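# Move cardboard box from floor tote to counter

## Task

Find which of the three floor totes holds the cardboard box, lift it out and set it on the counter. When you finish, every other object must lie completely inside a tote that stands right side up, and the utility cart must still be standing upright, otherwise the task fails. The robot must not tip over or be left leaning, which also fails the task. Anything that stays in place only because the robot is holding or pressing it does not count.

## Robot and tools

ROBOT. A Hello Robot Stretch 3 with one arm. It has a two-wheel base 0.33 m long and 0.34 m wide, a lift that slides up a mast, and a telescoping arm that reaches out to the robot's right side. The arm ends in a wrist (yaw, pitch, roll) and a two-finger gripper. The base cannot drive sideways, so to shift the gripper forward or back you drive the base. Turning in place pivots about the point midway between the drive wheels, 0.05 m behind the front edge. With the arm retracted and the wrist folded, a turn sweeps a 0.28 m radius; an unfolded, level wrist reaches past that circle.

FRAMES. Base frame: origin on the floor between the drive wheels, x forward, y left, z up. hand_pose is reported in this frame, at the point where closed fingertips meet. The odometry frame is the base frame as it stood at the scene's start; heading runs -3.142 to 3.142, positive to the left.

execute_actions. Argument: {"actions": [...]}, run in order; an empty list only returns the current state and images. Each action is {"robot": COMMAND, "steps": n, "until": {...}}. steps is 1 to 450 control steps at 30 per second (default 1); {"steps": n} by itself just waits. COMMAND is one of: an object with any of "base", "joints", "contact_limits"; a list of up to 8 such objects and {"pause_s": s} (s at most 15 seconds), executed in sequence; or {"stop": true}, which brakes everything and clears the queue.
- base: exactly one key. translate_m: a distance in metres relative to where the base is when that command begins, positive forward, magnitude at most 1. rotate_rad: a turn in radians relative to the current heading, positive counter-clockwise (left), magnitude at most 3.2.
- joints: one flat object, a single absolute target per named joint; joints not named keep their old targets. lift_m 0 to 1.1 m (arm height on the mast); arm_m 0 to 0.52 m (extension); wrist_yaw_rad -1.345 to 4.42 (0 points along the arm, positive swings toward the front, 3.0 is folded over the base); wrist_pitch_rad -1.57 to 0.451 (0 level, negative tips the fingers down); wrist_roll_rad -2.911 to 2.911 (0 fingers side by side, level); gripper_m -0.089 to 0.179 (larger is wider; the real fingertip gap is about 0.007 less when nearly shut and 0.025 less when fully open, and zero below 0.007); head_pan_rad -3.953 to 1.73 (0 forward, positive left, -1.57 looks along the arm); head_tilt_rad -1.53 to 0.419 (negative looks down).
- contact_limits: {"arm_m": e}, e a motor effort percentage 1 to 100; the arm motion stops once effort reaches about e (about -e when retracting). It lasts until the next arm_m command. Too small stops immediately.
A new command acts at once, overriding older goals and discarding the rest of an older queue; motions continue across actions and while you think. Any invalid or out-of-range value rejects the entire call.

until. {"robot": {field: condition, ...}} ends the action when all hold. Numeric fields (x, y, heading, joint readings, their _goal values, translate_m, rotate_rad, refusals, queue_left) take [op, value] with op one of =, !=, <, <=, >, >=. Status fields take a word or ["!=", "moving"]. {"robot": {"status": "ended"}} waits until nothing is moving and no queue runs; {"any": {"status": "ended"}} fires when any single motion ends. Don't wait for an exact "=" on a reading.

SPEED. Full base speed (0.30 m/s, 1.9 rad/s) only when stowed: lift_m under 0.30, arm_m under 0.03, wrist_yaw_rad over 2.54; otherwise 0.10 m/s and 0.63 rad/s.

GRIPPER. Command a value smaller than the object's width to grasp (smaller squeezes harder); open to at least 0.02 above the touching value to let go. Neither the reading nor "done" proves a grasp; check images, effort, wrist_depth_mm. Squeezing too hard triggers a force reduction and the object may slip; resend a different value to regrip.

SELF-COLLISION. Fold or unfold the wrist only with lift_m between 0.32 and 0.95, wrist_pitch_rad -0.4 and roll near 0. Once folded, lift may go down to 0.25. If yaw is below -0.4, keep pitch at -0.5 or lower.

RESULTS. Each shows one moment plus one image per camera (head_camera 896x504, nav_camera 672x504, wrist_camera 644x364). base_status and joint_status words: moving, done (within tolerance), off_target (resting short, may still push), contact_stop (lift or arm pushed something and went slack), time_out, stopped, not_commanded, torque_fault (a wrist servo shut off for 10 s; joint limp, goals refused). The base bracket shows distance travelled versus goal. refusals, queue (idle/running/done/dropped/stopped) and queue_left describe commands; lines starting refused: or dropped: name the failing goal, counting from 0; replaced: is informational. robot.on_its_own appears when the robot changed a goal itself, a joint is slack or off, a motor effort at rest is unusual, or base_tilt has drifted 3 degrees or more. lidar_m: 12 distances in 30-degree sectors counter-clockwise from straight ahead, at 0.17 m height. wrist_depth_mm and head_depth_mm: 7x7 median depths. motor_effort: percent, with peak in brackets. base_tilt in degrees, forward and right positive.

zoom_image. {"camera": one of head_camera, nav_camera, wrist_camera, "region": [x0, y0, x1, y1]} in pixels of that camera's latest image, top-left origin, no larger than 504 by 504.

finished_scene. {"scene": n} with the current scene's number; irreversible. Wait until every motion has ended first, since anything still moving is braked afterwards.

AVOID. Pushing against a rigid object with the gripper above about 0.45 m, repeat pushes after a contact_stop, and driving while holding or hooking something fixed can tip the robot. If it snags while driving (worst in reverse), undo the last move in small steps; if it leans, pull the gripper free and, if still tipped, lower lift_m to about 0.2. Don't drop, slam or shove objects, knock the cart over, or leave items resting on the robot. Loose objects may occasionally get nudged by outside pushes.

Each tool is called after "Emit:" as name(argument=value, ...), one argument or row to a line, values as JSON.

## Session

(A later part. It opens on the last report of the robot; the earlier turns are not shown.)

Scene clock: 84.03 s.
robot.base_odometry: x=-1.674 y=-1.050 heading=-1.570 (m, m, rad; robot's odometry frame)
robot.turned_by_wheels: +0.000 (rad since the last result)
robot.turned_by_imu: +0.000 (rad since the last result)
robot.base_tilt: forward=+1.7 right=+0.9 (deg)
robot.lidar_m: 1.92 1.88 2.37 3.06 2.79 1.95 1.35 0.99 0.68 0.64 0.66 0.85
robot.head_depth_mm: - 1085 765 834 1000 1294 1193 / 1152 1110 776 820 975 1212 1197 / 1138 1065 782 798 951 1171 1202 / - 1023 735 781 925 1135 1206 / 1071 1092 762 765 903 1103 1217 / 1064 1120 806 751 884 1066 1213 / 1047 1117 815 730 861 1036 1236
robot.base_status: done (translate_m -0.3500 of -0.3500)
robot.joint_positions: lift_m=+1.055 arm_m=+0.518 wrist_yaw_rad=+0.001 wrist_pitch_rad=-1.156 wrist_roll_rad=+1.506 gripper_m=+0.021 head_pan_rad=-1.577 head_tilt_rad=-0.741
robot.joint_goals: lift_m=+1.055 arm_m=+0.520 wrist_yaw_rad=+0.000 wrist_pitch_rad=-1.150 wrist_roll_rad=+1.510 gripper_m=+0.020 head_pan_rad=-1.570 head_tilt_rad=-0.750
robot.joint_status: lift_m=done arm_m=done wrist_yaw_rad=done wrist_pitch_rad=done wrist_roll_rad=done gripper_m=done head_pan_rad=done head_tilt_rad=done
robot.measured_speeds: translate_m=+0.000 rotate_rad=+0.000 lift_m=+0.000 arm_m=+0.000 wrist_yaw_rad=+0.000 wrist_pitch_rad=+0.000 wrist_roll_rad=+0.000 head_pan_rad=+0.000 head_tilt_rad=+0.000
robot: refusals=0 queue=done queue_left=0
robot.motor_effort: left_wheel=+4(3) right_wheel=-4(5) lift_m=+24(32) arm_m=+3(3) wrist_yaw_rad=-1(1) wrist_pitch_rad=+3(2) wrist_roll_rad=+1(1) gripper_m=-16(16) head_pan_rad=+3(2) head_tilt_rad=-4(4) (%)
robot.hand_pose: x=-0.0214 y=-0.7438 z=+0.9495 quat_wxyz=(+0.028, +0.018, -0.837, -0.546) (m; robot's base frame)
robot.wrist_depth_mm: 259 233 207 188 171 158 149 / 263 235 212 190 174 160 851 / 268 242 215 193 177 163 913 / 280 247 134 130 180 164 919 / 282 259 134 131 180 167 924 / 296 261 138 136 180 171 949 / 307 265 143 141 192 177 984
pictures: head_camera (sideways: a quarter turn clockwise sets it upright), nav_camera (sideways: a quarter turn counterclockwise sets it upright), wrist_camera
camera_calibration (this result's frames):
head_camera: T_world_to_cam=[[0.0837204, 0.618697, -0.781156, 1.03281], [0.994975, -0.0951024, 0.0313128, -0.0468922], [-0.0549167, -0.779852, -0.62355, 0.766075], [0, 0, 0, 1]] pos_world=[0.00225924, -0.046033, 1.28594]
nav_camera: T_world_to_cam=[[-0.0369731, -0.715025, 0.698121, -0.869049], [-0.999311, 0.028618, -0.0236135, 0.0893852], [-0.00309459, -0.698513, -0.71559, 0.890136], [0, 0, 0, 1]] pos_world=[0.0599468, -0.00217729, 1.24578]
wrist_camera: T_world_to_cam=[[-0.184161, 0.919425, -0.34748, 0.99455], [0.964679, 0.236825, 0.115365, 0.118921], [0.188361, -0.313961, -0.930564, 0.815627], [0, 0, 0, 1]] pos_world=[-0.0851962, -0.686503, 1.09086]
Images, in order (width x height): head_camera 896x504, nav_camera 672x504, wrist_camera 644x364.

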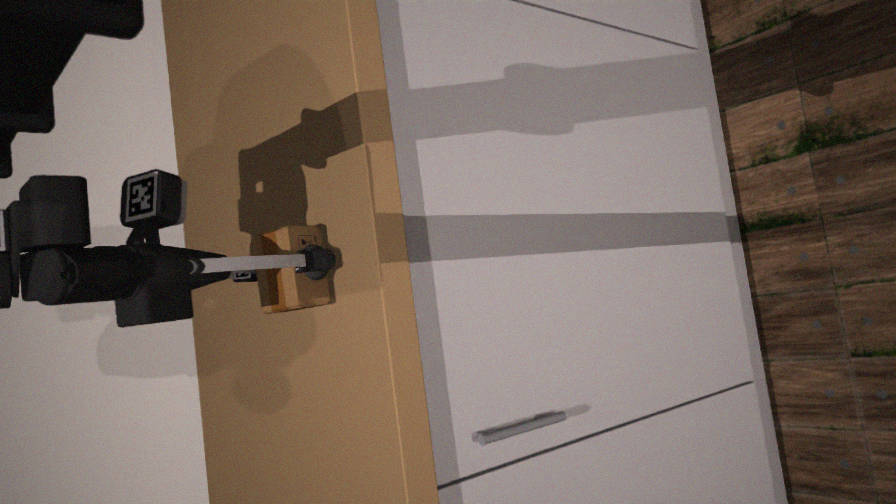

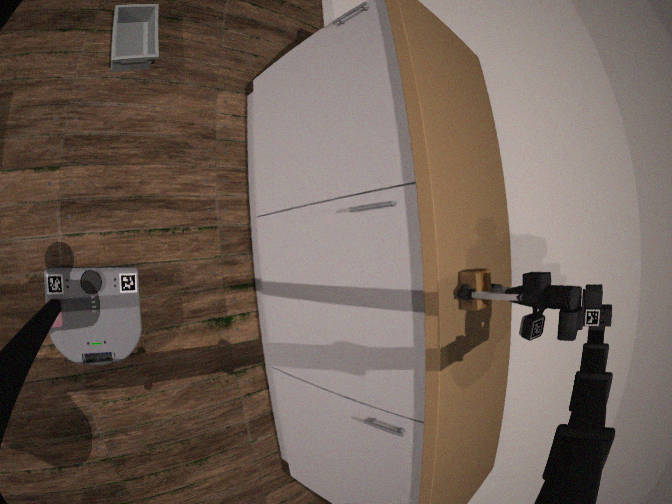

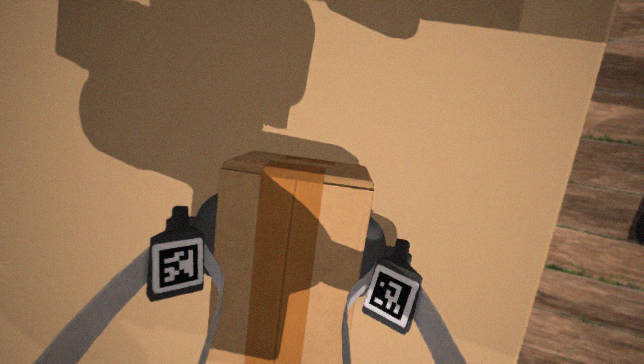

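Emit:
execute_actions(
  actions=[
    {"robot":[{"joints":{"gripper_m":0.12}},{"pause_s":0.5},{"joints":{"lift_m":1.1}},{"joints":{"arm_m":0.05}}],"steps":450,"until":{"robot":{"status":"ended"}}},
  ],
)

Scene clock: 91.90 s.
robot.base_odometry: x=-1.674 y=-1.050 heading=-1.570 (m, m, rad; robot's odometry frame)
robot.turned_by_wheels: +0.000 (rad since the last result)
robot.turned_by_imu: -0.001 (rad since the last result)
robot.base_tilt: forward=+1.7 right=+0.8 (deg)
robot.lidar_m: 1.92 1.87 2.37 3.06 2.79 1.96 1.36 0.99 0.68 0.64 0.65 0.85
robot.head_depth_mm: - - - - 1005 1297 1193 / - - - 863 978 1209 1200 / - - - - - 1167 1203 / - - - - 946 1130 1207 / 1077 1138 799 - 910 1094 1216 / 1059 1130 805 750 883 1067 1219 / 1051 1124 811 730 859 1039 1227
robot.base_status: done (translate_m -0.3500 of -0.3500)
robot.joint_positions: lift_m=+1.098 arm_m=+0.050 wrist_yaw_rad=+0.001 wrist_pitch_rad=-1.152 wrist_roll_rad=+1.506 gripper_m=+0.120 head_pan_rad=-1.577 head_tilt_rad=-0.741
robot.joint_goals: lift_m=+1.100 arm_m=+0.050 wrist_yaw_rad=+0.000 wrist_pitch_rad=-1.150 wrist_roll_rad=+1.510 gripper_m=+0.120 head_pan_rad=-1.570 head_tilt_rad=-0.750
robot.joint_status: lift_m=done arm_m=done wrist_yaw_rad=done wrist_pitch_rad=done wrist_roll_rad=done gripper_m=done head_pan_rad=done head_tilt_rad=done
robot.measured_speeds: translate_m=+0.000 rotate_rad=+0.000 lift_m=+0.000 arm_m=+0.000 wrist_yaw_rad=+0.000 wrist_pitch_rad=+0.000 wrist_roll_rad=+0.000 head_pan_rad=+0.000 head_tilt_rad=+0.000
robot: refusals=0 queue=done queue_left=0
robot.motor_effort: left_wheel=+3(3) right_wheel=-4(4) lift_m=+31(36) arm_m=-4(6) wrist_yaw_rad=+0(1) wrist_pitch_rad=+1(4) wrist_roll_rad=+2(1) gripper_m=+0(83) head_pan_rad=+3(2) head_tilt_rad=-4(4) (%)
robot.hand_pose: x=-0.0214 y=-0.2772 z=+0.9928 quat_wxyz=(+0.028, +0.018, -0.838, -0.545) (m; robot's base frame)
robot.wrist_depth_mm: 357 478 660 - - - 944 / 368 497 693 - - - 942 / 378 513 727 - - - 926 / 391 517 769 - - - - / 394 - 823 - - - 952 / 395 614 863 - - - - / 436 587 946 - - - -
pictures: head_camera (sideways: a quarter turn clockwise sets it upright), nav_camera (sideways: a quarter turn counterclockwise sets it upright), wrist_camera
camera_calibration (this result's frames):
head_camera: T_world_to_cam=[[0.0837203, 0.618697, -0.781156, 1.03281], [0.994975, -0.0951023, 0.0313127, -0.0468922], [-0.0549167, -0.779852, -0.62355, 0.766076], [0, 0, 0, 1]] pos_world=[0.00225925, -0.046033, 1.28594]
nav_camera: T_world_to_cam=[[-0.0369731, -0.715025, 0.698121, -0.869048], [-0.999311, 0.0286179, -0.0236135, 0.0893852], [-0.00309451, -0.698513, -0.715591, 0.890136], [0, 0, 0, 1]] pos_world=[0.0599468, -0.00217728, 1.24578]
wrist_camera: T_world_to_cam=[[-0.18416, 0.91793, -0.351411, 0.584014], [0.964678, 0.237318, 0.114355, 0.00455279], [0.188366, -0.317938, -0.929211, 0.999945], [0, 0, 0, 1]] pos_world=[-0.0851956, -0.219243, 1.13387]
Images, in order (width x height): head_camera 896x504, nav_camera 672x504, wrist_camera 644x364.

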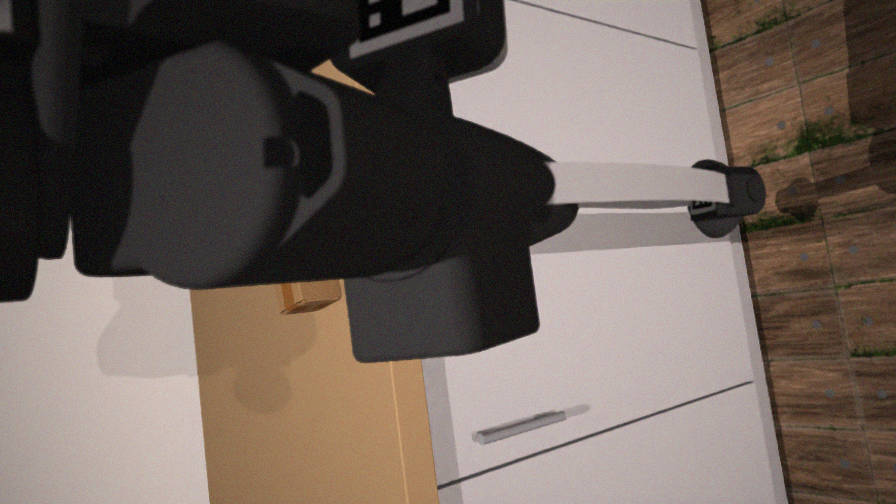

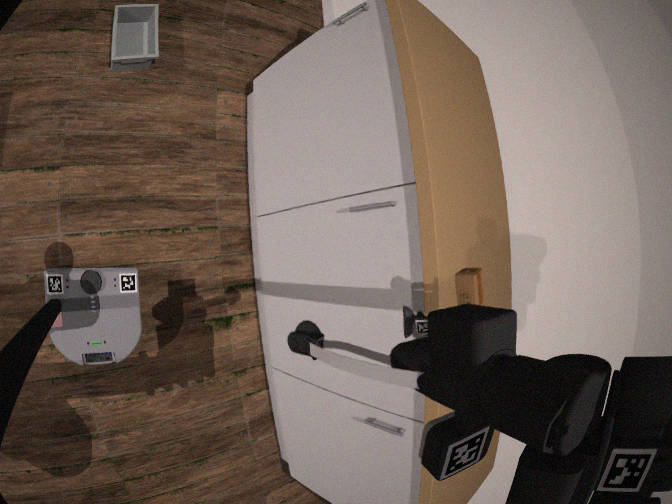

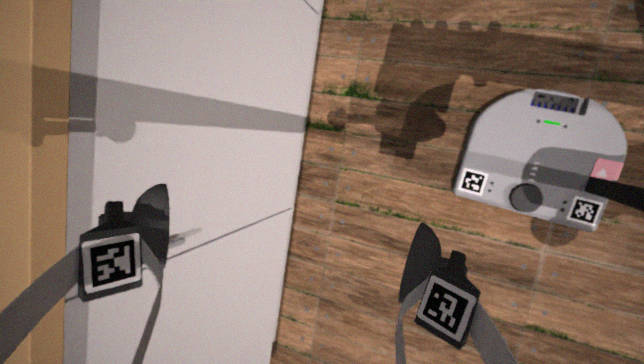

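Emit:
execute_actions(
  actions=[
    {"robot":{"joints":{"lift_m":0.75,"arm_m":0.0,"head_tilt_rad":-0.6}},"steps":450,"until":{"robot":{"status":"ended"}}},
  ],
)

Scene clock: 96.03 s.
robot.base_odometry: x=-1.674 y=-1.050 heading=-1.570 (m, m, rad; robot's odometry frame)
robot.turned_by_wheels: +0.000 (rad since the last result)
robot.turned_by_imu: +0.000 (rad since the last result)
robot.base_tilt: forward=+1.6 right=+0.9 (deg)
robot.lidar_m: 1.92 1.88 2.36 3.05 2.80 1.96 1.35 0.99 0.68 0.64 0.65 0.85
robot.head_depth_mm: 1128 1242 1033 778 858 996 1215 / 1113 1217 1051 762 836 969 1198 / 1095 1201 1068 761 820 947 1117 / 1076 1175 1088 745 801 922 1084 / 1061 1165 1103 752 787 902 1055 / 1049 1143 1122 762 761 883 1029 / 1037 1130 1148 769 757 863 998
robot.base_status: done (translate_m -0.3500 of -0.3500)
robot.joint_positions: lift_m=+0.750 arm_m=+0.000 wrist_yaw_rad=+0.001 wrist_pitch_rad=-1.152 wrist_roll_rad=+1.506 gripper_m=+0.120 head_pan_rad=-1.577 head_tilt_rad=-0.606
robot.joint_goals: lift_m=+0.750 arm_m=+0.000 wrist_yaw_rad=+0.000 wrist_pitch_rad=-1.150 wrist_roll_rad=+1.510 gripper_m=+0.120 head_pan_rad=-1.570 head_tilt_rad=-0.600
robot.joint_status: lift_m=done arm_m=done wrist_yaw_rad=done wrist_pitch_rad=done wrist_roll_rad=done gripper_m=done head_pan_rad=done head_tilt_rad=done
robot.measured_speeds: translate_m=+0.000 rotate_rad=+0.000 lift_m=+0.000 arm_m=+0.000 wrist_yaw_rad=+0.000 wrist_pitch_rad=+0.000 wrist_roll_rad=+0.000 head_pan_rad=+0.000 head_tilt_rad=+0.000
robot: refusals=0 queue=done queue_left=0
robot.motor_effort: left_wheel=+3(3) right_wheel=-4(4) lift_m=+23(32) arm_m=-4(5) wrist_yaw_rad=-1(0) wrist_pitch_rad=+1(1) wrist_roll_rad=+1(1) gripper_m=+1(0) head_pan_rad=+2(2) head_tilt_rad=+3(14) (%)
robot.hand_pose: x=-0.0214 y=-0.2272 z=+0.6449 quat_wxyz=(+0.028, +0.018, -0.838, -0.545) (m; robot's base frame)
robot.wrist_depth_mm: 418 530 751 833 744 684 634 / 429 551 869 840 760 722 - / 442 573 909 861 772 - - / 457 591 940 880 813 - - / 464 - 939 892 812 732 - / 472 691 988 917 849 738 677 / 508 652 - 931 830 755 696
pictures: head_camera (sideways: a quarter turn clockwise sets it upright), nav_camera (sideways: a quarter turn counterclockwise sets it upright), wrist_camera
camera_calibration (this result's frames):
head_camera: T_world_to_cam=[[0.0830715, 0.508162, -0.857246, 1.13202], [0.995005, -0.0900844, 0.0430203, -0.0621408], [-0.0553632, -0.856537, -0.513107, 0.622394], [0, 0, 0, 1]] pos_world=[0.00224936, -0.0477456, 1.29245]
nav_camera: T_world_to_cam=[[-0.0363841, -0.614773, 0.787865, -0.986019], [-0.999331, 0.0252369, -0.0264573, 0.093092], [-0.00361801, -0.788301, -0.61528, 0.759663], [0, 0, 0, 1]] pos_world=[0.0599029, -0.00968439, 1.24672]
wrist_camera: T_world_to_cam=[[-0.18416, 0.917931, -0.351409, 0.415863], [0.964678, 0.237317, 0.114356, 0.0324655], [0.188366, -0.317936, -0.929212, 0.692599], [0, 0, 0, 1]] pos_world=[-0.0851956, -0.169236, 0.785997]
Images, in order (width x height): head_camera 896x504, nav_camera 672x504, wrist_camera 644x364.

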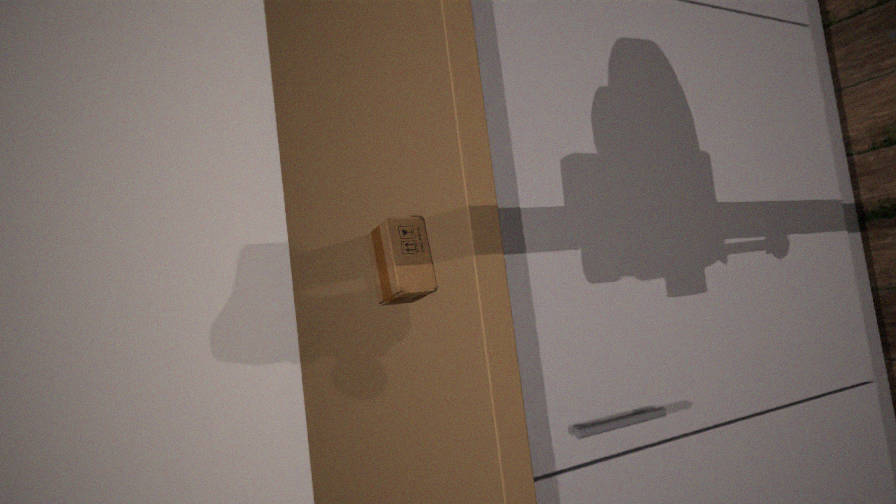

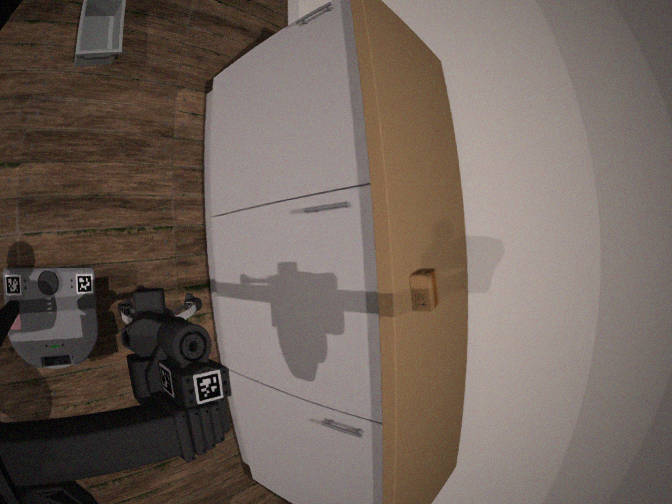

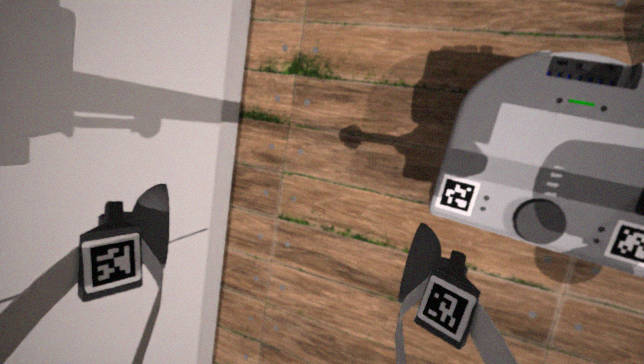

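Emit:
finished_scene(
  scene=1,
)

The scene is finished: the task was done.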